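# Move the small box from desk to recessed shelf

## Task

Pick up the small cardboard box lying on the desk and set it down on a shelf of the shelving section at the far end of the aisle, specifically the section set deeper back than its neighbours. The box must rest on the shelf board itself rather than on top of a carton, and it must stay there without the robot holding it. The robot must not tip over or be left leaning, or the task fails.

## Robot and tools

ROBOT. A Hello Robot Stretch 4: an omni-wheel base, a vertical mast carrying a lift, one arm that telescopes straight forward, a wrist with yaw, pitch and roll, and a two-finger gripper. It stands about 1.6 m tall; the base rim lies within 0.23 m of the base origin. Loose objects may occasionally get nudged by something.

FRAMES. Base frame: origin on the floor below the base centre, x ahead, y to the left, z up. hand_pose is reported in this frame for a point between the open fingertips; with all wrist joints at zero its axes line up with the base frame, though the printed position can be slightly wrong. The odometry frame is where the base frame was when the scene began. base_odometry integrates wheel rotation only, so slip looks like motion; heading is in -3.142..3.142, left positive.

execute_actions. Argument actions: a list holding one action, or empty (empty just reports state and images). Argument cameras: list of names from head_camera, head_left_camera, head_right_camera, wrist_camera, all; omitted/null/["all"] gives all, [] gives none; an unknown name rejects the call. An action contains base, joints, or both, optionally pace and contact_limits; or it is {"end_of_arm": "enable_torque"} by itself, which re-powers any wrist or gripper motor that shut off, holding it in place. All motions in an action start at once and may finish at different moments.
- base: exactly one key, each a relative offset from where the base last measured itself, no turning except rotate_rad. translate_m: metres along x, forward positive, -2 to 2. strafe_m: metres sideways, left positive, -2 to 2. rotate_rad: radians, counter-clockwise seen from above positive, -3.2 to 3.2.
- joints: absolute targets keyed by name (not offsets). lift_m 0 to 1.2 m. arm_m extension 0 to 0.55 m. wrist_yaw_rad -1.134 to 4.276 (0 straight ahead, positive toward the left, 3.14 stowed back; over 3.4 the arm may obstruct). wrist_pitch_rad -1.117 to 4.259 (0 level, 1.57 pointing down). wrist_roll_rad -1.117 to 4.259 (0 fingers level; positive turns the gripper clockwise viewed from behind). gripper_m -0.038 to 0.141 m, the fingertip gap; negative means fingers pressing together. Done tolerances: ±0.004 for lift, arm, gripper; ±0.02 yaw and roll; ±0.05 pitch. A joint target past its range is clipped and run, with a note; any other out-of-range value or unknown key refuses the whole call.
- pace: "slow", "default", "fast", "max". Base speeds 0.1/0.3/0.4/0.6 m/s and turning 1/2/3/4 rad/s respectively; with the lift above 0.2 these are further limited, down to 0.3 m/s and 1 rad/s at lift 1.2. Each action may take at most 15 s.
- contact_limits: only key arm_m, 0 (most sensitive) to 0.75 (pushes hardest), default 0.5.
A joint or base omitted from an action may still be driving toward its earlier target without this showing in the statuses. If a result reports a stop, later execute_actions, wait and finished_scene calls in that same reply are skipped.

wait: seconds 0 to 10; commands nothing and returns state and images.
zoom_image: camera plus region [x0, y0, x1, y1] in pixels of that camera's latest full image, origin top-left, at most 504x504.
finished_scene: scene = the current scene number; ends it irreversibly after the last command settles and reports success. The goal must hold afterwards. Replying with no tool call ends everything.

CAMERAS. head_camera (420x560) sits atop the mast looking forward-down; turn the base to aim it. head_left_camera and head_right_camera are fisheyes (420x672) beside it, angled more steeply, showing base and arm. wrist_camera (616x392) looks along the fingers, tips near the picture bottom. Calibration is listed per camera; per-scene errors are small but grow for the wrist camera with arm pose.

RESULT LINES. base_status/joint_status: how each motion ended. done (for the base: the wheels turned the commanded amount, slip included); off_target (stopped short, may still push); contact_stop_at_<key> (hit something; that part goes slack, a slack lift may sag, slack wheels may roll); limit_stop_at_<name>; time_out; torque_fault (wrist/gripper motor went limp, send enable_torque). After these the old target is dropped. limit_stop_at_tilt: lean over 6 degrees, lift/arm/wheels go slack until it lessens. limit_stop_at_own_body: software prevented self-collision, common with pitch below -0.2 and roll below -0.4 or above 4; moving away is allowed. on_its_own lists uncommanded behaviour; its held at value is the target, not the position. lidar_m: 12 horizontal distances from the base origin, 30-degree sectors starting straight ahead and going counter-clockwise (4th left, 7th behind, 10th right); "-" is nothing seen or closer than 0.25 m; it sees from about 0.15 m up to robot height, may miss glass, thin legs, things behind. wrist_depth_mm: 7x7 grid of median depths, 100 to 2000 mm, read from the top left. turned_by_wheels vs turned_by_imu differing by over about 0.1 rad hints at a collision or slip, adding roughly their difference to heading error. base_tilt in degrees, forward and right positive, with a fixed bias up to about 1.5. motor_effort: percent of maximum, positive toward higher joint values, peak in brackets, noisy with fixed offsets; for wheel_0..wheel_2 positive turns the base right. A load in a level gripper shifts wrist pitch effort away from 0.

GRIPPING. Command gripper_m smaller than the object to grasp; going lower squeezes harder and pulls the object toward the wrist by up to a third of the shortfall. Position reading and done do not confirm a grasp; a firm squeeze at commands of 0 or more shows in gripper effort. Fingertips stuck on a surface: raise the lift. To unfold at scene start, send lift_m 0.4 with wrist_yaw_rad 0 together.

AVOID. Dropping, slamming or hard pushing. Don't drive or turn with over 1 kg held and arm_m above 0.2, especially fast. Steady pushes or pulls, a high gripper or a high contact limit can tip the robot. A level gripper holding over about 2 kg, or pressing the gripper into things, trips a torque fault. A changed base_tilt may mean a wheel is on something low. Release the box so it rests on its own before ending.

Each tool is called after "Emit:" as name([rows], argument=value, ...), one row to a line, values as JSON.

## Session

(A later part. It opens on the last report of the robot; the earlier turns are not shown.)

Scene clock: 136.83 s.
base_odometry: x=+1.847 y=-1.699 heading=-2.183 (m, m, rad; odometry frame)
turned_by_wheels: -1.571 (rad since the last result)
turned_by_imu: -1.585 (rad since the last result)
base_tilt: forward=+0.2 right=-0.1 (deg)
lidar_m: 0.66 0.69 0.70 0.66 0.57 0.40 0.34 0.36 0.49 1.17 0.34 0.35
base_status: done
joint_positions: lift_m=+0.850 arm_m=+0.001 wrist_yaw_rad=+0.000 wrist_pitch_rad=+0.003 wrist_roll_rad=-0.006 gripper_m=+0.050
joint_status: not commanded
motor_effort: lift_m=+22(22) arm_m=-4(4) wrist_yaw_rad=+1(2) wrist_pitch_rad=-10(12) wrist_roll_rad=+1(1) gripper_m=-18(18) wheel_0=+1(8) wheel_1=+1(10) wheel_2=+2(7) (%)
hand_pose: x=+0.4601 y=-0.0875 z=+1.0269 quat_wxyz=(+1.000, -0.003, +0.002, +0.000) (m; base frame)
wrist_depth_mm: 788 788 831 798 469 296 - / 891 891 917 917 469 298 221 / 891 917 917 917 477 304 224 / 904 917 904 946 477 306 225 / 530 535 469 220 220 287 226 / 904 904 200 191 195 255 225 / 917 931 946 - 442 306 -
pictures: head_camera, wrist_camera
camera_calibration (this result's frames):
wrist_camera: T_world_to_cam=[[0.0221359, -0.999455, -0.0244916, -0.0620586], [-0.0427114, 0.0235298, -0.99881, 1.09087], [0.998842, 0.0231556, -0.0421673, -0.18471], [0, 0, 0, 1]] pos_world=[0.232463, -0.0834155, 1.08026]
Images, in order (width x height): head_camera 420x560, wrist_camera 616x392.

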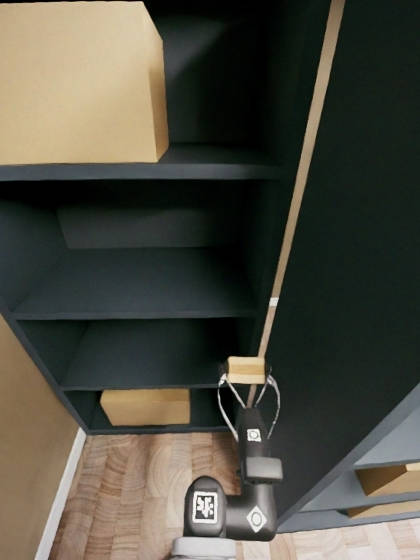

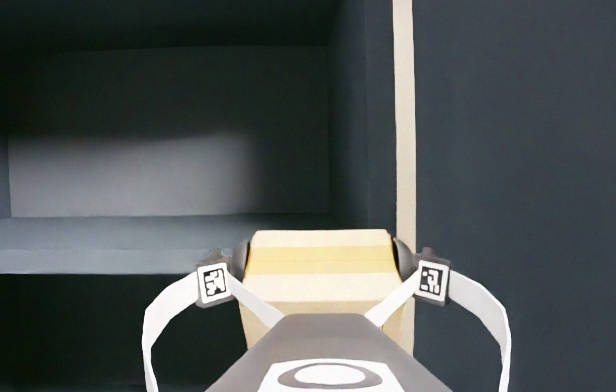

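Emit:
execute_actions([
  {"base":{"strafe_m":0.12},"joints":{"lift_m":0.905}},
], cameras=[])

Emit:
execute_actions([
  {"joints":{"arm_m":0.38},"contact_limits":{"arm_m":0.2}},
], cameras=["wrist_camera","head_camera"])

Scene clock: 152.13 s.
base_odometry: x=+1.945 y=-1.768 heading=-2.183 (m, m, rad; odometry frame)
turned_by_wheels: +0.000 (rad since the last result)
turned_by_imu: +0.000 (rad since the last result)
base_tilt: forward=+0.2 right=-0.1 (deg)
lidar_m: 0.66 0.70 0.58 0.53 0.56 0.40 0.36 0.39 0.52 1.21 0.45 0.51
base_status: done
joint_positions: lift_m=+0.905 arm_m=+0.001 wrist_yaw_rad=+0.000 wrist_pitch_rad=+0.003 wrist_roll_rad=-0.006 gripper_m=+0.050
joint_status: all done
motor_effort: lift_m=+23(26) arm_m=-4(4) wrist_yaw_rad=-2(1) wrist_pitch_rad=-12(12) wrist_roll_rad=+1(1) gripper_m=-17(17) wheel_0=+1(8) wheel_1=+0(5) wheel_2=+1(0) (%)
hand_pose: x=+0.4601 y=-0.0874 z=+1.0818 quat_wxyz=(+1.000, -0.003, +0.002, +0.000) (m; base frame)
wrist_depth_mm: 647 668 691 699 654 466 375 / 878 878 891 917 750 469 379 / 904 891 917 904 750 477 375 / 891 904 931 931 759 477 377 / 732 723 634 220 219 480 379 / 484 488 200 190 194 436 387 / 878 917 946 - 585 496 384
pictures: none
No camera images: the call's "cameras" was empty. Leave "cameras" out to get every camera's image.

Scene clock: 154.37 s.
base_odometry: x=+1.945 y=-1.768 heading=-2.183 (m, m, rad; odometry frame)
turned_by_wheels: +0.000 (rad since the last result)
turned_by_imu: +0.000 (rad since the last result)
base_tilt: forward=+0.2 right=-0.2 (deg)
lidar_m: 0.63 0.67 0.57 0.53 0.55 0.38 0.36 0.39 0.52 1.21 0.43 0.50
base_status: not commanded
joint_positions: lift_m=+0.905 arm_m=+0.379 wrist_yaw_rad=+0.000 wrist_pitch_rad=+0.003 wrist_roll_rad=-0.006 gripper_m=+0.050
joint_status: all done
motor_effort: lift_m=+23(23) arm_m=+4(7) wrist_yaw_rad=-1(2) wrist_pitch_rad=-10(12) wrist_roll_rad=+2(0) gripper_m=-18(19) wheel_0=+1(1) wheel_1=+0(0) wheel_2=+1(1) (%)
contact_limits: arm_m 0.2
hand_pose: x=+0.8387 y=-0.0874 z=+1.0819 quat_wxyz=(+1.000, -0.003, +0.002, +0.000) (m; base frame)
wrist_depth_mm: 508 512 525 535 535 345 257 / 512 525 525 535 539 353 262 / 512 521 530 539 544 355 265 / 521 530 539 544 549 362 268 / 525 535 539 220 219 342 267 / 389 394 200 190 194 301 265 / 281 272 291 - 286 267 256
pictures: head_camera, wrist_camera
camera_calibration (this result's frames):
wrist_camera: T_world_to_cam=[[0.0224446, -0.999448, -0.0244844, -0.0692709], [-0.0423978, 0.023517, -0.998824, 1.16174], [0.998849, 0.0234563, -0.0418466, -0.560875], [0, 0, 0, 1]] pos_world=[0.611039, -0.0833972, 1.1352]
Images, in order (width x height): head_camera 420x560, wrist_camera 616x392.

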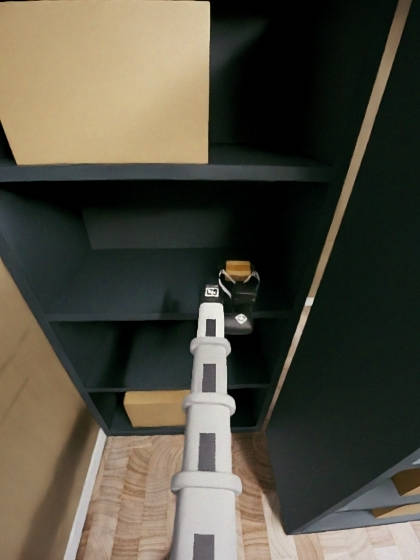

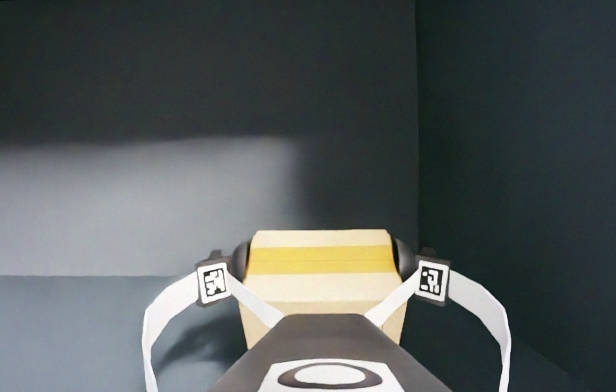

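Emit:
execute_actions([
  {"joints":{"lift_m":0.878},"pace":"slow"},
], cameras=[])

Emit:
execute_actions([
  {"joints":{"gripper_m":0.13}},
], cameras=[])

Emit:
execute_actions([
  {"joints":{"arm_m":0.0}},
], cameras=["wrist_camera"])

Scene clock: 161.80 s.
base_odometry: x=+1.945 y=-1.768 heading=-2.183 (m, m, rad; odometry frame)
turned_by_wheels: +0.000 (rad since the last result)
turned_by_imu: +0.000 (rad since the last result)
base_tilt: forward=+0.2 right=-0.1 (deg)
lidar_m: 0.66 0.68 0.58 0.54 0.56 0.40 0.36 0.39 0.51 1.20 0.43 0.50
base_status: not commanded
joint_positions: lift_m=+0.878 arm_m=+0.379 wrist_yaw_rad=+0.000 wrist_pitch_rad=+0.003 wrist_roll_rad=-0.006 gripper_m=+0.050
joint_status: all done
motor_effort: lift_m=+14(21) arm_m=+4(4) wrist_yaw_rad=+0(0) wrist_pitch_rad=-11(10) wrist_roll_rad=+1(2) gripper_m=-18(16) wheel_0=+1(1) wheel_1=+0(0) wheel_2=+1(1) (%)
hand_pose: x=+0.8387 y=-0.0874 z=+1.0557 quat_wxyz=(+1.000, -0.003, +0.002, +0.000) (m; base frame)
wrist_depth_mm: 512 517 525 535 530 349 258 / 512 525 525 535 544 351 260 / 517 525 535 544 539 353 265 / 521 530 535 539 544 359 266 / 521 530 504 220 219 338 267 / 315 322 200 190 194 266 266 / 231 221 238 - 233 219 -
pictures: none
No camera images: the call's "cameras" was empty. Leave "cameras" out to get every camera's image.

Scene clock: 163.53 s.
base_odometry: x=+1.945 y=-1.768 heading=-2.183 (m, m, rad; odometry frame)
turned_by_wheels: +0.000 (rad since the last result)
turned_by_imu: +0.000 (rad since the last result)
base_tilt: forward=+0.2 right=-0.1 (deg)
lidar_m: 0.67 0.67 0.58 0.53 0.55 0.38 0.36 0.38 0.49 1.20 0.45 0.51
base_status: not commanded
joint_positions: lift_m=+0.878 arm_m=+0.379 wrist_yaw_rad=+0.000 wrist_pitch_rad=+0.003 wrist_roll_rad=-0.006 gripper_m=+0.130
joint_status: all done
motor_effort: lift_m=+14(14) arm_m=+4(4) wrist_yaw_rad=+1(0) wrist_pitch_rad=-8(10) wrist_roll_rad=+1(1) gripper_m=-2(17) wheel_0=+1(1) wheel_1=+0(0) wheel_2=+1(1) (%)
hand_pose: x=+0.8387 y=-0.0874 z=+1.0558 quat_wxyz=(+1.000, -0.003, +0.001, +0.000) (m; base frame)
wrist_depth_mm: 512 521 521 530 535 347 258 / 517 521 525 530 539 353 263 / 508 530 525 539 544 355 265 / 521 530 535 549 554 364 268 / 521 525 539 539 544 319 267 / 320 324 277 166 188 283 265 / 230 224 224 - 235 218 -
pictures: none
No camera images: the call's "cameras" was empty. Leave "cameras" out to get every camera's image.

Scene clock: 165.77 s.
base_odometry: x=+1.945 y=-1.768 heading=-2.183 (m, m, rad; odometry frame)
turned_by_wheels: +0.000 (rad since the last result)
turned_by_imu: +0.000 (rad since the last result)
base_tilt: forward=+0.2 right=-0.1 (deg)
lidar_m: 0.66 0.68 0.58 0.53 0.56 0.40 0.36 0.39 0.49 1.24 0.43 0.49
base_status: not commanded
joint_positions: lift_m=+0.878 arm_m=+0.001 wrist_yaw_rad=+0.000 wrist_pitch_rad=+0.002 wrist_roll_rad=-0.006 gripper_m=+0.130
joint_status: all done
motor_effort: lift_m=+14(14) arm_m=-4(4) wrist_yaw_rad=+0(1) wrist_pitch_rad=-8(10) wrist_roll_rad=+1(1) gripper_m=-1(1) wheel_0=+1(1) wheel_1=+0(0) wheel_2=+1(1) (%)
hand_pose: x=+0.4601 y=-0.0875 z=+1.0559 quat_wxyz=(+1.000, -0.003, +0.001, +0.000) (m; base frame)
wrist_depth_mm: 715 732 741 778 683 466 375 / 878 891 904 931 741 473 375 / 891 891 904 917 750 473 375 / 891 917 931 917 759 477 377 / 597 597 591 569 574 462 379 / 798 917 917 166 591 462 387 / 878 917 946 - 609 488 379
pictures: wrist_camera
camera_calibration (this result's frames):
wrist_camera: T_world_to_cam=[[0.0222151, -0.999454, -0.0244654, -0.0613984], [-0.0415368, 0.0235276, -0.99886, 1.11935], [0.99889, 0.023206, -0.0409914, -0.184776], [0, 0, 0, 1]] pos_world=[0.232429, -0.0834125, 1.10899]
Images, in order (width x height): wrist_camera 616x392.

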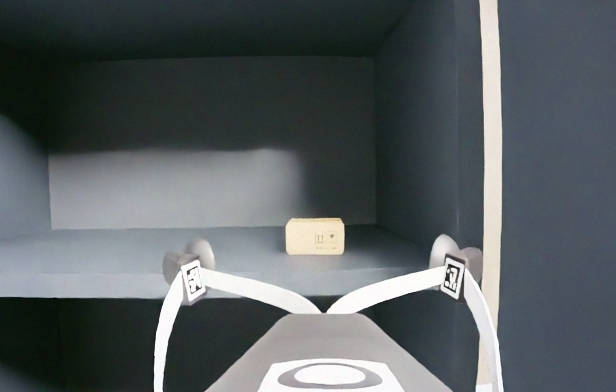

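Emit:
finished_scene(scene=1)

The scene is finished: the task was done.


## Next scene

The same job, from a new start.

Emit:
execute_actions(actions=[])

Scene clock: 0.00 s.
base_odometry: x=+0.000 y=+0.000 heading=+0.000 (m, m, rad; odometry frame)
turned_by_wheels: +0.000 (rad since the last result)
turned_by_imu: +0.000 (rad since the last result)
base_tilt: forward=+0.2 right=-0.1 (deg)
lidar_m: 1.84 1.25 1.41 1.55 2.19 2.22 0.89 0.78 0.79 1.67 1.46 1.48
base_status: not commanded
joint_positions: lift_m=+0.149 arm_m=-0.002 wrist_yaw_rad=+3.199 wrist_pitch_rad=+0.007 wrist_roll_rad=-0.006 gripper_m=+0.057
joint_status: not commanded
motor_effort: lift_m=+18 arm_m=-1 wrist_yaw_rad=+1 wrist_pitch_rad=-8 wrist_roll_rad=+1 gripper_m=-3 wheel_0=+0 wheel_1=+0 wheel_2=+0 (%)
hand_pose: x=-0.1241 y=+0.0708 z=+0.3258 quat_wxyz=(-0.029, -0.003, -0.003, +1.000) (m; base frame)
wrist_depth_mm: - - 137 1281 - - 1808 / - - 137 - - - 1808 / - 111 138 - - - 1863 / 144 141 193 - - - 1863 / 205 1537 1756 - 1863 1808 1756 / 200 1098 204 1008 202 1025 991 / 197 741 778 - 778 699 732
pictures: head_camera, head_left_camera, head_right_camera, wrist_camera
camera_calibration (this result's frames):
wrist_camera: T_world_to_cam=[[-0.0793295, 0.996542, -0.024698, -0.0619447], [0.0473509, -0.020981, -0.998658, 0.376147], [-0.995723, -0.0803925, -0.0455227, 0.126419], [0, 0, 0, 1]] pos_world=[0.103153, 0.0797855, 0.379867]
Images, in order (width x height): head_camera 420x560, head_left_camera 420x672, head_right_camera 420x672, wrist_camera 616x392.

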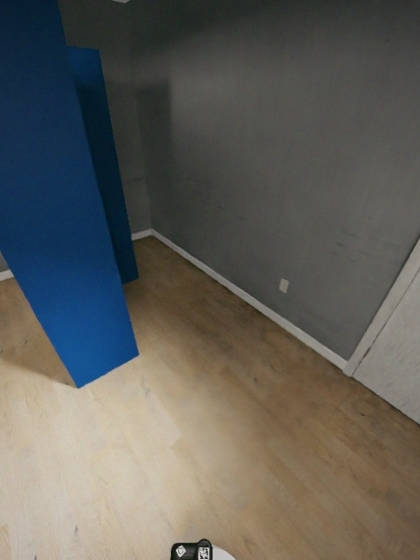

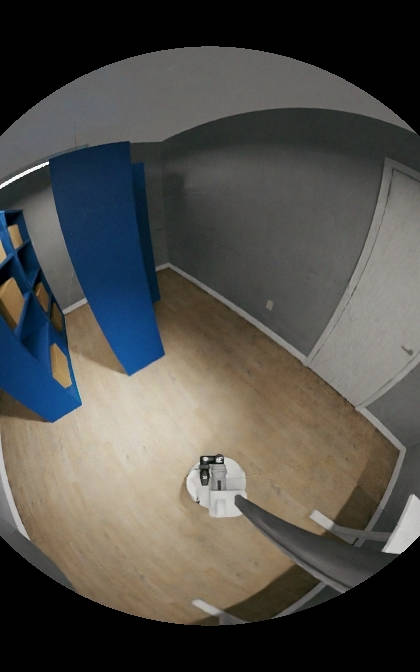

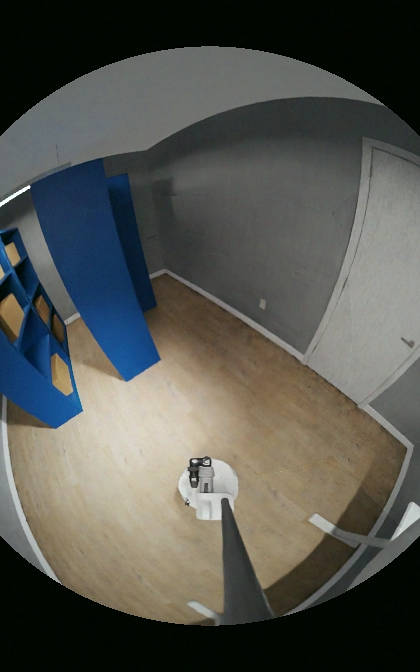

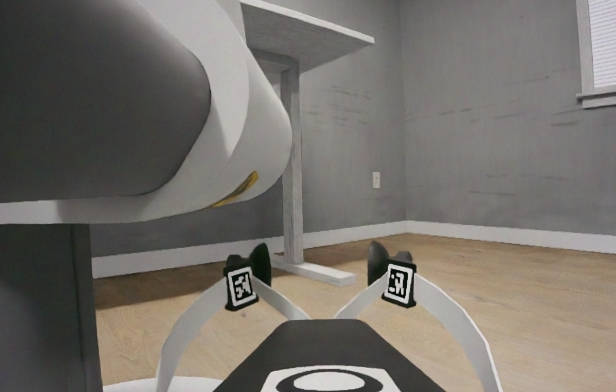

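Emit:
execute_actions([
  {"base":{"rotate_rad":-2.4},"joints":{"lift_m":0.9,"wrist_yaw_rad":0,"gripper_m":0.14}},
], cameras=["head_camera","wrist_camera"])

Scene clock: 8.67 s.
base_odometry: x=+0.000 y=+0.000 heading=-2.400 (m, m, rad; odometry frame)
turned_by_wheels: -2.400 (rad since the last result)
turned_by_imu: -2.421 (rad since the last result)
base_tilt: forward=+0.2 right=-0.1 (deg)
lidar_m: 0.79 0.83 1.49 1.47 1.58 1.29 1.25 1.41 2.31 2.20 1.11 0.82
base_status: done
joint_positions: lift_m=+0.900 arm_m=-0.002 wrist_yaw_rad=+0.000 wrist_pitch_rad=+0.007 wrist_roll_rad=-0.006 gripper_m=+0.140
joint_status: all done
motor_effort: lift_m=+22(24) arm_m=-1(1) wrist_yaw_rad=-3(9) wrist_pitch_rad=-8(8) wrist_roll_rad=+1(1) gripper_m=-1(3) wheel_0=+1(9) wheel_1=+0(6) wheel_2=+0(5) (%)
hand_pose: x=+0.4574 y=-0.0873 z=+1.0759 quat_wxyz=(+1.000, -0.003, +0.003, +0.000) (m; base frame)
wrist_depth_mm: 1397 1366 1366 1336 1336 1255 1308 / 1397 1366 1366 1366 1336 1308 1308 / 1397 1397 1366 1336 1336 1336 1308 / 1430 1397 1366 1336 1336 1336 1336 / 1430 1138 946 931 904 842 831 / 1430 931 585 171 1366 1336 1336 / 1430 1397 1397 - 1397 1336 1308
pictures: head_camera, wrist_camera
camera_calibration (this result's frames):
wrist_camera: T_world_to_cam=[[0.0224769, -0.999442, -0.0246976, -0.0606095], [-0.0460812, 0.0236418, -0.998658, 1.14108], [0.998685, 0.0235848, -0.0455241, -0.176226], [0, 0, 0, 1]] pos_world=[0.229939, -0.0833965, 1.13003]
Images, in order (width x height): head_camera 420x560, wrist_camera 616x392.

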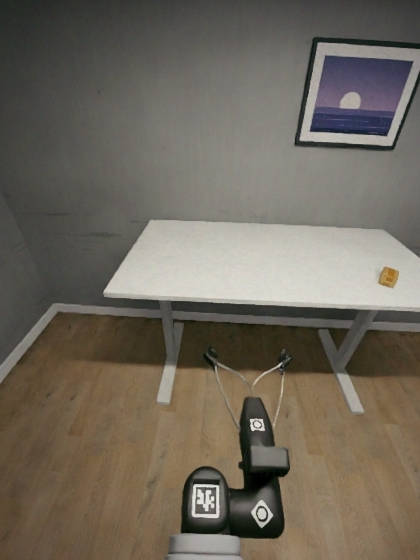

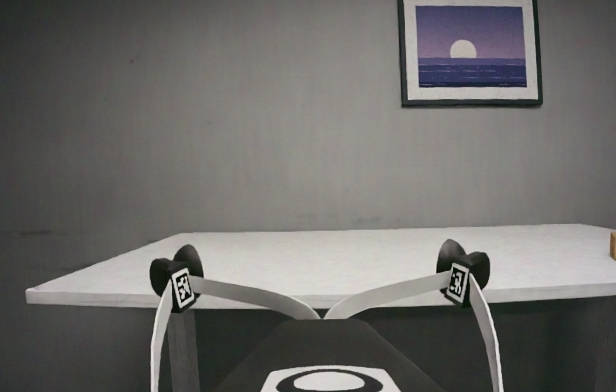

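Emit:
execute_actions([
  {"base":{"strafe_m":-0.62},"joints":{"lift_m":1.1,"wrist_pitch_rad":0.5}},
], cameras=["head_camera","wrist_camera"])

Scene clock: 20.83 s.
base_odometry: x=-0.419 y=+0.457 heading=-2.400 (m, m, rad; odometry frame)
turned_by_wheels: +0.000 (rad since the last result)
turned_by_imu: -0.001 (rad since the last result)
base_tilt: forward=+0.1 right=-0.1 (deg)
lidar_m: 0.76 0.80 1.16 2.07 2.24 1.40 1.28 1.35 1.63 1.58 1.72 0.77
base_status: done
joint_positions: lift_m=+1.100 arm_m=-0.002 wrist_yaw_rad=+0.000 wrist_pitch_rad=+0.502 wrist_roll_rad=-0.006 gripper_m=+0.140
joint_status: all done
motor_effort: lift_m=+21(24) arm_m=-1(1) wrist_yaw_rad=-1(1) wrist_pitch_rad=-7(7) wrist_roll_rad=+0(1) gripper_m=-1(1) wheel_0=+0(9) wheel_1=+0(7) wheel_2=+0(2) (%)
hand_pose: x=+0.4218 y=-0.0874 z=+1.1392 quat_wxyz=(+0.969, -0.003, +0.248, +0.001) (m; base frame)
wrist_depth_mm: 1229 1205 1229 1182 1182 1182 1182 / 1308 1281 1255 1281 1255 1281 1255 / 991 976 917 891 904 1336 1366 / 699 691 683 676 661 699 1464 / 1661 1708 1661 1661 1618 1576 1618 / 1537 1576 1499 171 1537 1499 1537 / 1397 1397 1430 - 1397 1336 1336
pictures: head_camera, wrist_camera
camera_calibration (this result's frames):
wrist_camera: T_world_to_cam=[[0.0078516, -0.999448, -0.0322856, -0.0435016], [-0.514819, 0.0236388, -0.856973, 1.23896], [0.857263, 0.0233499, -0.514349, 0.45589], [0, 0, 0, 1]] pos_world=[0.247363, -0.0834101, 1.29484]
Images, in order (width x height): head_camera 420x560, wrist_camera 616x392.

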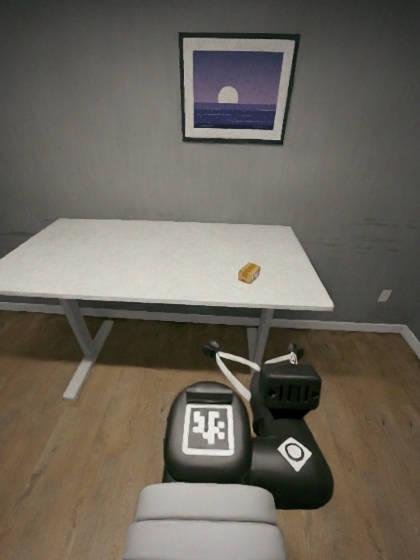

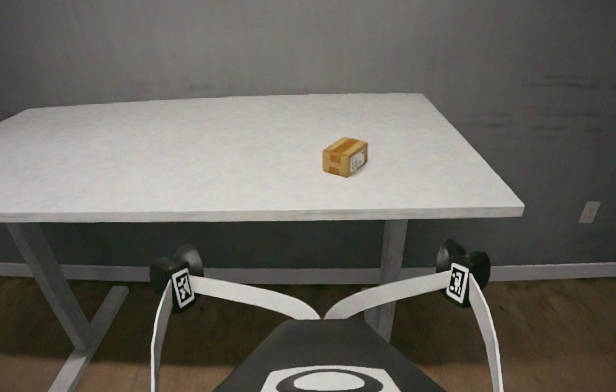

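Emit:
execute_actions([
  {"base":{"strafe_m":-0.068},"joints":{"arm_m":0.52}},
], cameras=[])

Emit:
execute_actions([
  {"joints":{"lift_m":0.955}},
], cameras=["wrist_camera","head_camera"])

Scene clock: 31.33 s.
base_odometry: x=-0.465 y=+0.507 heading=-2.400 (m, m, rad; odometry frame)
turned_by_wheels: +0.000 (rad since the last result)
turned_by_imu: -0.001 (rad since the last result)
base_tilt: forward=+0.2 right=-0.1 (deg)
lidar_m: 0.76 0.81 1.16 2.15 2.26 1.44 1.29 1.33 1.54 1.50 1.62 0.79
base_status: done
joint_positions: lift_m=+1.100 arm_m=+0.519 wrist_yaw_rad=+0.000 wrist_pitch_rad=+0.502 wrist_roll_rad=-0.006 gripper_m=+0.140
joint_status: all done
motor_effort: lift_m=+21(21) arm_m=+4(6) wrist_yaw_rad=-1(1) wrist_pitch_rad=-7(7) wrist_roll_rad=+1(1) gripper_m=-2(2) wheel_0=-2(8) wheel_1=+1(7) wheel_2=+0(0) (%)
hand_pose: x=+0.9431 y=-0.0874 z=+1.1392 quat_wxyz=(+0.969, -0.003, +0.248, +0.001) (m; base frame)
wrist_depth_mm: 750 750 750 750 732 732 723 / 798 809 798 798 788 778 768 / 866 866 854 842 842 842 842 / 699 691 683 668 654 723 904 / 544 539 535 530 525 508 991 / 442 430 413 171 407 410 418 / 382 375 387 - 379 366 366
pictures: none
No camera images: the call's "cameras" was empty. Leave "cameras" out to get every camera's image.

Scene clock: 33.00 s.
base_odometry: x=-0.465 y=+0.507 heading=-2.400 (m, m, rad; odometry frame)
turned_by_wheels: +0.000 (rad since the last result)
turned_by_imu: +0.000 (rad since the last result)
base_tilt: forward=+0.2 right=-0.1 (deg)
lidar_m: 0.75 0.81 1.14 2.14 2.29 1.42 1.28 1.37 1.58 1.50 1.64 0.79
base_status: not commanded
joint_positions: lift_m=+0.955 arm_m=+0.519 wrist_yaw_rad=+0.000 wrist_pitch_rad=+0.502 wrist_roll_rad=-0.006 gripper_m=+0.140
joint_status: all done
motor_effort: lift_m=+14(21) arm_m=+4(4) wrist_yaw_rad=-1(1) wrist_pitch_rad=-6(6) wrist_roll_rad=+1(1) gripper_m=+0(1) wheel_0=-2(2) wheel_1=+1(1) wheel_2=+0(0) (%)
hand_pose: x=+0.9431 y=-0.0874 z=+0.9948 quat_wxyz=(+0.969, -0.003, +0.248, +0.001) (m; base frame)
wrist_depth_mm: 759 750 741 741 732 715 715 / 798 788 768 768 759 768 768 / 569 554 530 525 512 508 820 / 407 399 394 389 382 379 375 / 315 315 312 232 282 298 297 / 256 248 240 171 235 238 244 / 223 217 224 - 220 213 -
pictures: head_camera, wrist_camera
camera_calibration (this result's frames):
wrist_camera: T_world_to_cam=[[0.0079299, -0.999447, -0.0322863, -0.0523093], [-0.514893, 0.0235971, -0.85693, 1.38363], [0.857218, 0.0234194, -0.514421, -0.0651647], [0, 0, 0, 1]] pos_world=[0.768694, -0.0834038, 1.15046]
Images, in order (width x height): head_camera 420x560, wrist_camera 616x392.

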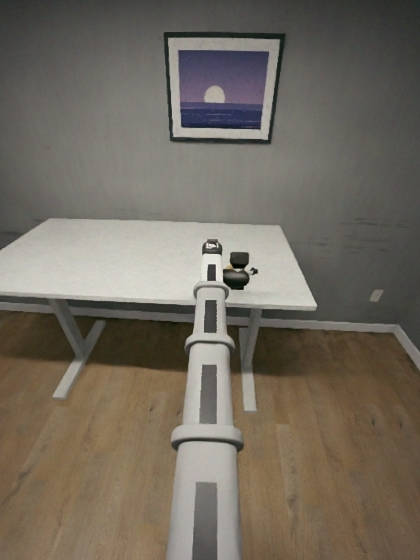

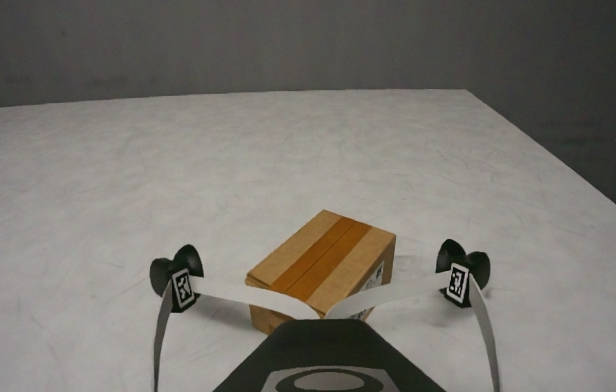

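Emit:
execute_actions([
  {"joints":{"gripper_m":0.03}},
], cameras=["wrist_camera"])

Scene clock: 41.37 s.
base_odometry: x=-0.465 y=+0.507 heading=-2.400 (m, m, rad; odometry frame)
turned_by_wheels: +0.000 (rad since the last result)
turned_by_imu: +0.000 (rad since the last result)
base_tilt: forward=+0.2 right=-0.1 (deg)
lidar_m: 0.76 0.81 1.14 2.13 2.29 1.44 1.28 1.37 1.55 1.51 1.64 0.78
base_status: not commanded
joint_positions: lift_m=+0.955 arm_m=+0.519 wrist_yaw_rad=+0.000 wrist_pitch_rad=+0.502 wrist_roll_rad=-0.006 gripper_m=+0.030
joint_status: all done
motor_effort: lift_m=+14(14) arm_m=+4(4) wrist_yaw_rad=-1(1) wrist_pitch_rad=-9(9) wrist_roll_rad=+1(1) gripper_m=-16(19) wheel_0=-2(2) wheel_1=+1(1) wheel_2=+0(0) (%)
hand_pose: x=+0.9431 y=-0.0874 z=+0.9947 quat_wxyz=(+0.969, -0.003, +0.249, +0.001) (m; base frame)
wrist_depth_mm: 750 750 750 741 732 723 723 / 788 788 768 778 768 768 778 / 564 549 535 521 512 504 820 / 404 399 392 387 382 377 373 / 314 314 309 226 246 298 296 / 257 257 193 187 193 238 243 / 223 216 224 - 220 210 -
pictures: wrist_camera
camera_calibration (this result's frames):
wrist_camera: T_world_to_cam=[[0.00791067, -0.999447, -0.0322909, -0.0522908], [-0.515418, 0.0235966, -0.856614, 1.38363], [0.856903, 0.0234197, -0.514946, -0.0643527], [0, 0, 0, 1]] pos_world=[0.768705, -0.0834037, 1.15041]
Images, in order (width x height): wrist_camera 616x392.

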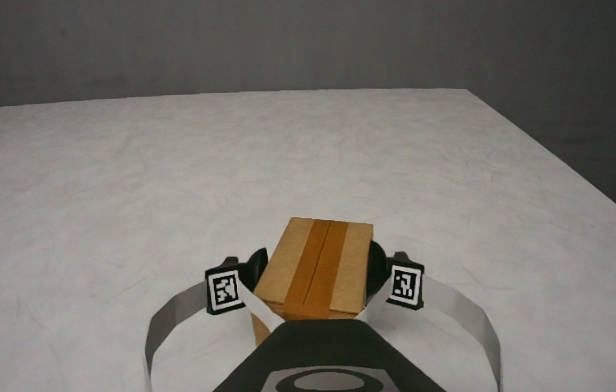

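Emit:
execute_actions([
  {"joints":{"lift_m":1.05}},
], cameras=[])

Emit:
execute_actions([
  {"base":{"rotate_rad":3.2},"joints":{"arm_m":0.0,"wrist_pitch_rad":0.0,"lift_m":0.9}},
], cameras=["head_camera","head_left_camera"])

Scene clock: 47.93 s.
base_odometry: x=-0.465 y=+0.507 heading=-2.400 (m, m, rad; odometry frame)
turned_by_wheels: +0.000 (rad since the last result)
turned_by_imu: +0.000 (rad since the last result)
base_tilt: forward=+0.2 right=-0.1 (deg)
lidar_m: 0.76 0.81 1.16 2.14 2.29 1.43 1.26 1.36 1.55 1.50 1.63 0.81
base_status: not commanded
joint_positions: lift_m=+1.050 arm_m=+0.519 wrist_yaw_rad=+0.000 wrist_pitch_rad=+0.503 wrist_roll_rad=-0.006 gripper_m=+0.030
joint_status: all done
motor_effort: lift_m=+22(23) arm_m=+4(4) wrist_yaw_rad=-1(1) wrist_pitch_rad=-9(10) wrist_roll_rad=+1(1) gripper_m=-16(16) wheel_0=-2(2) wheel_1=+1(1) wheel_2=+0(0) (%)
hand_pose: x=+0.9430 y=-0.0874 z=+1.0889 quat_wxyz=(+0.969, -0.003, +0.249, +0.001) (m; base frame)
wrist_depth_mm: 750 750 750 750 732 723 723 / 809 809 798 788 788 778 768 / 854 798 778 759 750 820 831 / 597 585 574 569 564 554 917 / 459 462 459 227 246 439 452 / 375 379 194 187 193 349 359 / 327 319 329 - 324 309 312
pictures: none
No camera images: the call's "cameras" was empty. Leave "cameras" out to get every camera's image.

Scene clock: 51.43 s.
base_odometry: x=-0.465 y=+0.507 heading=+0.800 (m, m, rad; odometry frame)
turned_by_wheels: +3.200 (rad since the last result)
turned_by_imu: +3.228 (rad since the last result)
base_tilt: forward=+0.2 right=-0.1 (deg)
lidar_m: 1.27 2.04 1.52 1.49 1.67 0.79 0.77 0.82 1.20 2.13 2.33 1.43
base_status: done
joint_positions: lift_m=+0.900 arm_m=+0.001 wrist_yaw_rad=+0.000 wrist_pitch_rad=+0.003 wrist_roll_rad=-0.006 gripper_m=+0.030
joint_status: all done
motor_effort: lift_m=+14(23) arm_m=-4(8) wrist_yaw_rad=-2(3) wrist_pitch_rad=-11(16) wrist_roll_rad=+0(2) gripper_m=-17(17) wheel_0=-1(6) wheel_1=-1(6) wheel_2=+0(6) (%)
hand_pose: x=+0.4601 y=-0.0874 z=+1.0776 quat_wxyz=(+1.000, -0.003, +0.002, +0.000) (m; base frame)
wrist_depth_mm: 1863 - 1060 1042 - 1537 976 / 1921 - 1078 1042 - 1336 976 / 1921 - 1078 1060 - 1808 991 / 1921 - 1078 1078 - 1756 991 / 1921 - 1078 226 246 1708 991 / 1863 - 193 187 193 1308 1008 / 1863 - 1098 - - 1430 1008
pictures: head_camera, head_left_camera
Images, in order (width x height): head_camera 420x560, head_left_camera 420x672.

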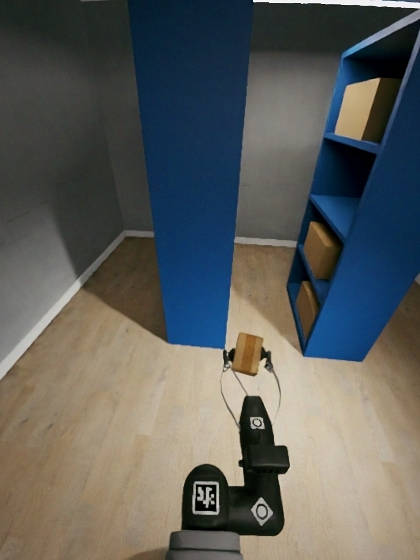

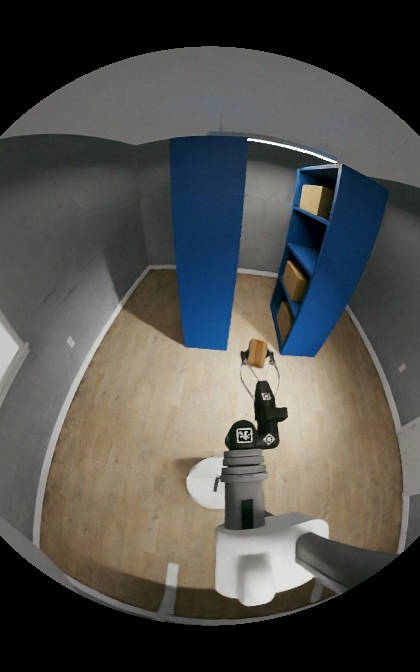

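Emit:
execute_actions([
  {"base":{"rotate_rad":-0.07}},
], cameras=[])

Emit:
execute_actions([
  {"base":{"strafe_m":-0.355}},
], cameras=["head_camera"])

Scene clock: 61.07 s.
base_odometry: x=-0.465 y=+0.507 heading=+0.730 (m, m, rad; odometry frame)
turned_by_wheels: -0.070 (rad since the last result)
turned_by_imu: -0.071 (rad since the last result)
base_tilt: forward=+0.1 right=-0.1 (deg)
lidar_m: 1.27 1.35 1.57 1.48 1.63 0.79 0.75 0.81 1.11 2.15 2.28 1.39
base_status: done
joint_positions: lift_m=+0.900 arm_m=+0.001 wrist_yaw_rad=+0.000 wrist_pitch_rad=+0.003 wrist_roll_rad=-0.006 gripper_m=+0.030
joint_status: not commanded
motor_effort: lift_m=+14(14) arm_m=-4(4) wrist_yaw_rad=+2(0) wrist_pitch_rad=-11(10) wrist_roll_rad=+1(1) gripper_m=-15(20) wheel_0=+1(5) wheel_1=+0(1) wheel_2=+2(6) (%)
hand_pose: x=+0.4601 y=-0.0875 z=+1.0776 quat_wxyz=(+1.000, -0.003, +0.002, +0.000) (m; base frame)
wrist_depth_mm: - - 1042 - - 1060 1025 / - - 1060 - - 1160 1025 / - - 1060 - - 1576 1025 / - - 1060 - - 1308 1042 / - - 1078 227 246 1366 1042 / - - 193 188 193 1042 1060 / - - 1060 - 1921 1098 1060
pictures: none
No camera images: the call's "cameras" was empty. Leave "cameras" out to get every camera's image.

Scene clock: 63.57 s.
base_odometry: x=-0.228 y=+0.243 heading=+0.730 (m, m, rad; odometry frame)
turned_by_wheels: +0.000 (rad since the last result)
turned_by_imu: -0.001 (rad since the last result)
base_tilt: forward=+0.2 right=-0.1 (deg)
lidar_m: 1.31 1.33 1.93 1.85 1.99 0.83 0.75 0.82 1.84 1.77 1.89 1.32
base_status: done
joint_positions: lift_m=+0.900 arm_m=+0.001 wrist_yaw_rad=+0.000 wrist_pitch_rad=+0.003 wrist_roll_rad=-0.006 gripper_m=+0.030
joint_status: not commanded
motor_effort: lift_m=+15(15) arm_m=-4(4) wrist_yaw_rad=+0(2) wrist_pitch_rad=-11(11) wrist_roll_rad=+1(1) gripper_m=-18(16) wheel_0=-1(7) wheel_1=+0(5) wheel_2=+1(2) (%)
hand_pose: x=+0.4601 y=-0.0875 z=+1.0775 quat_wxyz=(+1.000, -0.003, +0.002, +0.000) (m; base frame)
wrist_depth_mm: 1042 1060 1808 - 1025 1025 - / 1060 1060 1661 - 1042 1025 - / 1060 1060 1921 - 1042 1025 - / 1078 1078 1661 - 1042 1042 - / 1078 1078 1921 227 246 1042 - / 1098 1078 193 187 193 1060 - / 1078 1078 1464 - 1060 1060 -
pictures: head_camera
Images, in order (width x height): head_camera 420x560.

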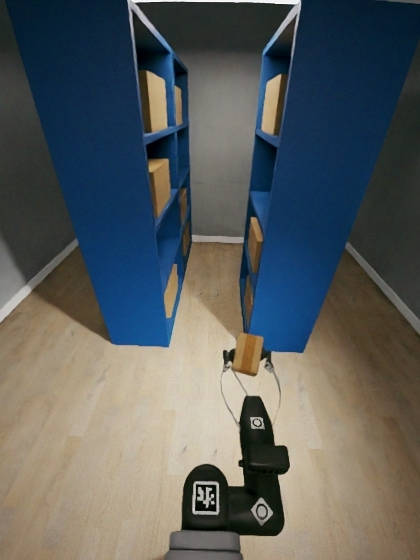

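Emit:
execute_actions([
  {"base":{"translate_m":1.5}},
], cameras=["head_camera"])

Scene clock: 72.63 s.
base_odometry: x=+0.890 y=+1.244 heading=+0.730 (m, m, rad; odometry frame)
turned_by_wheels: +0.000 (rad since the last result)
turned_by_imu: -0.007 (rad since the last result)
base_tilt: forward=+0.2 right=-0.1 (deg)
lidar_m: 1.19 0.44 0.31 0.28 0.31 2.72 3.09 3.06 0.26 0.25 0.27 0.40
base_status: done
joint_positions: lift_m=+0.900 arm_m=+0.001 wrist_yaw_rad=+0.000 wrist_pitch_rad=+0.003 wrist_roll_rad=-0.006 gripper_m=+0.030
joint_status: not commanded
motor_effort: lift_m=+15(15) arm_m=-4(4) wrist_yaw_rad=+1(0) wrist_pitch_rad=-11(11) wrist_roll_rad=+1(0) gripper_m=-15(18) wheel_0=+2(7) wheel_1=+0(2) wheel_2=+1(9) (%)
hand_pose: x=+0.4601 y=-0.0874 z=+1.0775 quat_wxyz=(+1.000, -0.003, +0.002, +0.000) (m; base frame)
wrist_depth_mm: 535 820 1397 1366 1397 436 439 / 535 960 1397 1397 1366 442 439 / 535 1366 1397 1397 1397 445 442 / 535 1366 1397 1397 1397 449 442 / 535 931 1397 227 246 449 445 / 525 946 194 187 193 392 368 / 530 741 1366 - 1430 459 298
pictures: head_camera
Images, in order (width x height): head_camera 420x560.

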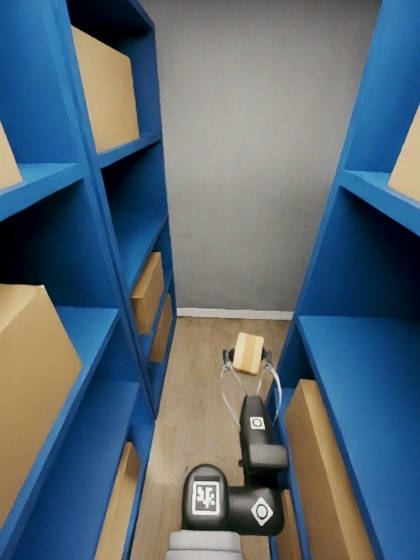

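Emit:
execute_actions([
  {"base":{"strafe_m":0.02}},
], cameras=[])

Emit:
execute_actions([
  {"base":{"translate_m":1.0}},
], cameras=[])

Scene clock: 77.87 s.
base_odometry: x=+0.876 y=+1.258 heading=+0.730 (m, m, rad; odometry frame)
turned_by_wheels: +0.000 (rad since the last result)
turned_by_imu: +0.000 (rad since the last result)
base_tilt: forward=+0.2 right=-0.1 (deg)
lidar_m: 1.12 0.42 0.30 0.25 0.29 2.85 2.69 2.82 0.31 0.27 0.28 0.43
base_status: done
joint_positions: lift_m=+0.900 arm_m=+0.001 wrist_yaw_rad=+0.000 wrist_pitch_rad=+0.003 wrist_roll_rad=-0.006 gripper_m=+0.030
joint_status: not commanded
motor_effort: lift_m=+15(15) arm_m=-4(4) wrist_yaw_rad=-1(1) wrist_pitch_rad=-11(9) wrist_roll_rad=+1(1) gripper_m=-18(17) wheel_0=+0(8) wheel_1=-1(7) wheel_2=+0(1) (%)
hand_pose: x=+0.4601 y=-0.0874 z=+1.0775 quat_wxyz=(+1.000, -0.003, +0.002, +0.000) (m; base frame)
wrist_depth_mm: 508 778 1397 1397 1397 442 439 / 512 960 1397 1397 1397 452 442 / 517 1336 1366 1397 1397 459 442 / 517 1366 1397 1430 1430 466 442 / 517 917 1366 227 246 466 449 / 525 931 193 187 192 413 368 / 492 741 1281 - 1430 459 340
pictures: none
No camera images: the call's "cameras" was empty. Leave "cameras" out to get every camera's image.

Scene clock: 82.70 s.
base_odometry: x=+1.621 y=+1.926 heading=+0.731 (m, m, rad; odometry frame)
turned_by_wheels: +0.000 (rad since the last result)
turned_by_imu: -0.004 (rad since the last result)
base_tilt: forward=+0.2 right=-0.1 (deg)
lidar_m: 0.64 0.38 0.26 0.25 0.29 0.39 1.19 0.45 0.40 0.74 0.80 0.66
base_status: done
joint_positions: lift_m=+0.900 arm_m=+0.001 wrist_yaw_rad=+0.000 wrist_pitch_rad=+0.003 wrist_roll_rad=-0.006 gripper_m=+0.030
joint_status: not commanded
motor_effort: lift_m=+16(16) arm_m=-4(4) wrist_yaw_rad=-1(2) wrist_pitch_rad=-10(10) wrist_roll_rad=+1(1) gripper_m=-17(14) wheel_0=+1(6) wheel_1=+0(1) wheel_2=+2(10) (%)
hand_pose: x=+0.4601 y=-0.0874 z=+1.0775 quat_wxyz=(+1.000, -0.003, +0.002, +0.000) (m; base frame)
wrist_depth_mm: 439 442 439 436 433 436 433 / 442 442 442 439 442 436 436 / 445 445 445 442 442 436 436 / 445 449 445 445 442 442 439 / 452 452 445 227 245 442 445 / 452 452 193 187 193 445 445 / 455 455 452 - 449 445 449
pictures: none
No camera images: the call's "cameras" was empty. Leave "cameras" out to get every camera's image.

Emit:
execute_actions([
  {"base":{"strafe_m":-0.12}},
], cameras=[])

Emit:
execute_actions([
  {"base":{"rotate_rad":-1.571}},
], cameras=["head_camera","wrist_camera"])

Scene clock: 88.37 s.
base_odometry: x=+1.701 y=+1.836 heading=+0.731 (m, m, rad; odometry frame)
turned_by_wheels: +0.000 (rad since the last result)
turned_by_imu: +0.000 (rad since the last result)
base_tilt: forward=+0.2 right=-0.1 (deg)
lidar_m: 0.64 0.56 0.40 0.38 0.43 0.59 0.73 0.33 0.37 0.62 0.66 0.68
base_status: done
joint_positions: lift_m=+0.900 arm_m=+0.001 wrist_yaw_rad=+0.000 wrist_pitch_rad=+0.003 wrist_roll_rad=-0.006 gripper_m=+0.030
joint_status: not commanded
motor_effort: lift_m=+16(16) arm_m=-4(4) wrist_yaw_rad=-1(1) wrist_pitch_rad=-11(11) wrist_roll_rad=+1(1) gripper_m=-18(17) wheel_0=+0(10) wheel_1=+2(9) wheel_2=+1(1) (%)
hand_pose: x=+0.4600 y=-0.0875 z=+1.0775 quat_wxyz=(+1.000, -0.003, +0.002, +0.000) (m; base frame)
wrist_depth_mm: 439 436 436 433 433 433 430 / 442 442 439 439 436 436 436 / 445 442 445 439 442 436 439 / 445 445 445 442 442 442 442 / 452 449 445 226 247 442 442 / 452 449 193 187 193 445 445 / 459 455 452 - 449 445 445
pictures: none
No camera images: the call's "cameras" was empty. Leave "cameras" out to get every camera's image.

Scene clock: 90.47 s.
base_odometry: x=+1.701 y=+1.836 heading=-0.840 (m, m, rad; odometry frame)
turned_by_wheels: -1.571 (rad since the last result)
turned_by_imu: -1.585 (rad since the last result)
base_tilt: forward=+0.2 right=-0.1 (deg)
lidar_m: 0.63 0.64 0.70 0.64 0.56 0.42 0.37 0.40 0.59 0.73 0.29 0.37
base_status: done
joint_positions: lift_m=+0.900 arm_m=+0.001 wrist_yaw_rad=+0.000 wrist_pitch_rad=+0.003 wrist_roll_rad=-0.006 gripper_m=+0.030
joint_status: not commanded
motor_effort: lift_m=+16(16) arm_m=-4(4) wrist_yaw_rad=+1(0) wrist_pitch_rad=-11(11) wrist_roll_rad=+1(0) gripper_m=-17(14) wheel_0=+2(7) wheel_1=+0(4) wheel_2=+2(6) (%)
hand_pose: x=+0.4600 y=-0.0875 z=+1.0775 quat_wxyz=(+1.000, -0.003, +0.002, +0.000) (m; base frame)
wrist_depth_mm: 621 634 661 668 521 375 271 / 842 866 854 854 539 382 276 / 866 866 866 854 549 389 278 / 878 878 866 866 564 397 281 / 778 768 750 226 245 399 282 / 445 449 193 187 192 342 279 / 878 878 891 - 430 392 277
pictures: head_camera, wrist_camera
camera_calibration (this result's frames):
wrist_camera: T_world_to_cam=[[0.022109, -0.999452, -0.0246207, -0.0606769], [-0.0425092, 0.0236646, -0.998816, 1.14128], [0.998851, 0.0231294, -0.0419627, -0.182764], [0, 0, 0, 1]] pos_world=[0.232411, -0.0834245, 1.13077]
Images, in order (width x height): head_camera 420x560, wrist_camera 616x392.

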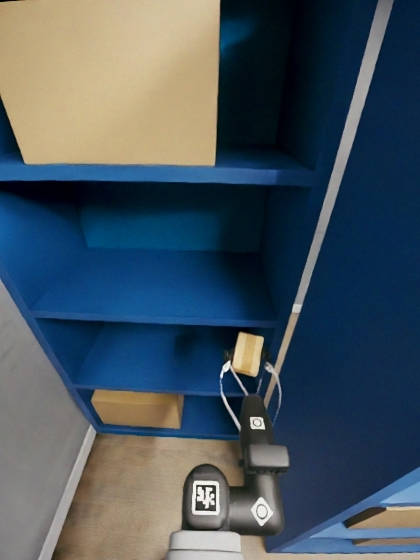

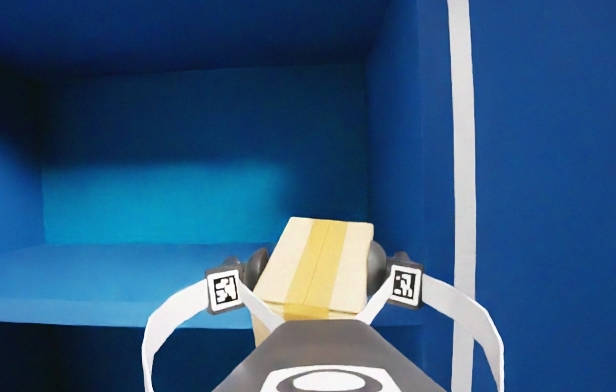

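Emit:
execute_actions([
  {"base":{"strafe_m":0.1},"joints":{"lift_m":0.91}},
], cameras=[])

Emit:
execute_actions([
  {"joints":{"arm_m":0.34},"contact_limits":{"arm_m":0.2}},
], cameras=[])

Emit:
execute_actions([
  {"joints":{"lift_m":0.872},"pace":"slow"},
], cameras=[])

Emit:
execute_actions([
  {"joints":{"gripper_m":0.13}},
], cameras=[])

Emit:
execute_actions([
  {"joints":{"arm_m":0.0}},
], cameras=["wrist_camera"])

Scene clock: 99.83 s.
base_odometry: x=+1.776 y=+1.903 heading=-0.840 (m, m, rad; odometry frame)
turned_by_wheels: +0.000 (rad since the last result)
turned_by_imu: +0.000 (rad since the last result)
base_tilt: forward=+0.2 right=-0.1 (deg)
lidar_m: 0.63 0.67 0.57 0.56 0.55 0.39 0.37 0.41 0.57 0.76 0.41 0.53
base_status: done
joint_positions: lift_m=+0.910 arm_m=+0.001 wrist_yaw_rad=+0.000 wrist_pitch_rad=+0.003 wrist_roll_rad=-0.006 gripper_m=+0.030
joint_status: all done
motor_effort: lift_m=+22(24) arm_m=-4(4) wrist_yaw_rad=+1(2) wrist_pitch_rad=-11(11) wrist_roll_rad=+0(1) gripper_m=-16(18) wheel_0=+0(5) wheel_1=-2(8) wheel_2=+1(2) (%)
hand_pose: x=+0.4601 y=-0.0874 z=+1.0869 quat_wxyz=(+1.000, -0.003, +0.002, +0.000) (m; base frame)
wrist_depth_mm: 597 615 634 647 634 449 1464 / 759 866 878 854 831 455 1499 / 809 866 866 866 854 466 931 / 798 878 866 854 866 473 946 / 723 809 809 227 246 473 946 / 436 433 193 187 193 421 946 / 778 891 891 - 768 466 1537
pictures: none
No camera images: the call's "cameras" was empty. Leave "cameras" out to get every camera's image.

Scene clock: 101.97 s.
base_odometry: x=+1.776 y=+1.903 heading=-0.840 (m, m, rad; odometry frame)
turned_by_wheels: +0.000 (rad since the last result)
turned_by_imu: +0.000 (rad since the last result)
base_tilt: forward=+0.2 right=-0.1 (deg)
lidar_m: 0.63 0.65 0.55 0.54 0.58 0.40 0.38 0.40 0.59 0.72 0.40 0.52
base_status: not commanded
joint_positions: lift_m=+0.910 arm_m=+0.339 wrist_yaw_rad=+0.000 wrist_pitch_rad=+0.003 wrist_roll_rad=-0.006 gripper_m=+0.030
joint_status: all done
motor_effort: lift_m=+22(22) arm_m=+4(3) wrist_yaw_rad=-1(0) wrist_pitch_rad=-11(11) wrist_roll_rad=+1(1) gripper_m=-16(17) wheel_0=+0(0) wheel_1=-2(2) wheel_2=+1(0) (%)
contact_limits: arm_m 0.2
hand_pose: x=+0.7987 y=-0.0874 z=+1.0870 quat_wxyz=(+1.000, -0.003, +0.002, +0.000) (m; base frame)
wrist_depth_mm: 539 530 530 525 525 459 329 / 539 535 530 530 525 469 336 / 539 535 535 535 530 477 340 / 539 539 539 539 535 480 332 / 549 544 544 226 247 488 343 / 424 430 193 187 193 362 342 / 303 290 312 - 301 276 283
pictures: none
No camera images: the call's "cameras" was empty. Leave "cameras" out to get every camera's image.

Scene clock: 103.13 s.
base_odometry: x=+1.776 y=+1.903 heading=-0.840 (m, m, rad; odometry frame)
turned_by_wheels: +0.000 (rad since the last result)
turned_by_imu: +0.000 (rad since the last result)
base_tilt: forward=+0.2 right=-0.1 (deg)
lidar_m: 0.63 0.69 0.56 0.54 0.55 0.40 0.39 0.40 0.57 0.72 0.39 0.50
base_status: not commanded
joint_positions: lift_m=+0.872 arm_m=+0.339 wrist_yaw_rad=+0.000 wrist_pitch_rad=+0.003 wrist_roll_rad=-0.006 gripper_m=+0.030
joint_status: all done
motor_effort: lift_m=+14(19) arm_m=+4(4) wrist_yaw_rad=+0(1) wrist_pitch_rad=-11(10) wrist_roll_rad=+1(1) gripper_m=-16(16) wheel_0=+0(0) wheel_1=-2(2) wheel_2=+1(1) (%)
hand_pose: x=+0.7987 y=-0.0874 z=+1.0497 quat_wxyz=(+1.000, -0.003, +0.002, +0.000) (m; base frame)
wrist_depth_mm: 539 535 530 525 525 459 330 / 535 535 530 530 530 466 334 / 539 539 535 535 530 477 340 / 544 539 539 535 535 484 332 / 544 544 539 226 246 445 343 / 317 320 193 187 193 273 289 / 226 217 233 - 227 206 -
pictures: none
No camera images: the call's "cameras" was empty. Leave "cameras" out to get every camera's image.

Scene clock: 105.07 s.
base_odometry: x=+1.776 y=+1.903 heading=-0.840 (m, m, rad; odometry frame)
turned_by_wheels: +0.000 (rad since the last result)
turned_by_imu: +0.000 (rad since the last result)
base_tilt: forward=+0.2 right=-0.1 (deg)
lidar_m: 0.61 0.68 0.57 0.55 0.55 0.41 0.38 0.41 0.58 0.72 0.40 0.52
base_status: not commanded
joint_positions: lift_m=+0.872 arm_m=+0.339 wrist_yaw_rad=+0.000 wrist_pitch_rad=+0.003 wrist_roll_rad=-0.006 gripper_m=+0.130
joint_status: all done
motor_effort: lift_m=+14(14) arm_m=+4(4) wrist_yaw_rad=+0(0) wrist_pitch_rad=-9(10) wrist_roll_rad=+1(1) gripper_m=-2(17) wheel_0=+0(0) wheel_1=-2(2) wheel_2=+1(1) (%)
hand_pose: x=+0.7987 y=-0.0874 z=+1.0498 quat_wxyz=(+1.000, -0.003, +0.001, +0.000) (m; base frame)
wrist_depth_mm: 535 535 530 530 525 459 329 / 535 535 535 530 530 466 334 / 544 539 535 535 530 477 338 / 544 544 539 539 535 484 334 / 544 544 535 539 539 418 343 / 317 322 273 187 262 273 291 / 229 218 235 - 229 211 -
pictures: none
No camera images: the call's "cameras" was empty. Leave "cameras" out to get every camera's image.

Scene clock: 107.20 s.
base_odometry: x=+1.776 y=+1.903 heading=-0.840 (m, m, rad; odometry frame)
turned_by_wheels: +0.000 (rad since the last result)
turned_by_imu: +0.000 (rad since the last result)
base_tilt: forward=+0.2 right=-0.1 (deg)
lidar_m: 0.61 0.67 0.58 0.53 0.55 0.38 0.38 0.42 0.59 0.73 0.41 0.54
base_status: not commanded
joint_positions: lift_m=+0.872 arm_m=+0.001 wrist_yaw_rad=+0.000 wrist_pitch_rad=+0.002 wrist_roll_rad=-0.006 gripper_m=+0.130
joint_status: all done
motor_effort: lift_m=+14(14) arm_m=-4(7) wrist_yaw_rad=-3(1) wrist_pitch_rad=-8(8) wrist_roll_rad=+1(1) gripper_m=+0(2) wheel_0=+0(0) wheel_1=-2(2) wheel_2=+1(1) (%)
hand_pose: x=+0.4601 y=-0.0874 z=+1.0499 quat_wxyz=(+1.000, -0.003, +0.001, +0.000) (m; base frame)
wrist_depth_mm: 676 691 715 732 699 449 1464 / 798 854 866 854 854 455 1430 / 798 866 866 854 866 466 946 / 809 878 866 866 866 469 946 / 621 621 609 525 580 421 946 / 707 430 891 427 427 424 960 / 778 878 878 - 768 466 1499
pictures: wrist_camera
camera_calibration (this result's frames):
wrist_camera: T_world_to_cam=[[0.0222576, -0.99945, -0.0245987, -0.0614118], [-0.0415175, 0.0236596, -0.998858, 1.11335], [0.99889, 0.0232534, -0.040968, -0.185024], [0, 0, 0, 1]] pos_world=[0.232409, -0.0834169, 1.10299]
Images, in order (width x height): wrist_camera 616x392.

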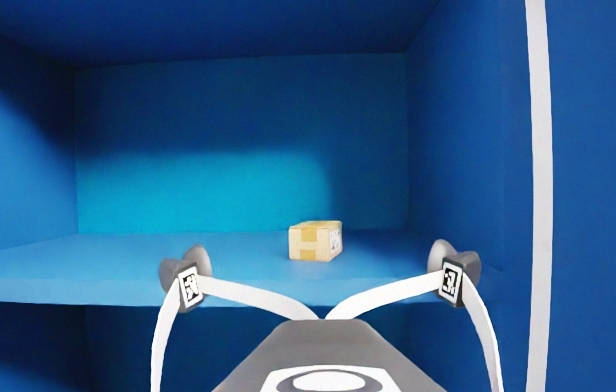

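Emit:
finished_scene(scene=2)

The scene is finished: the task was done.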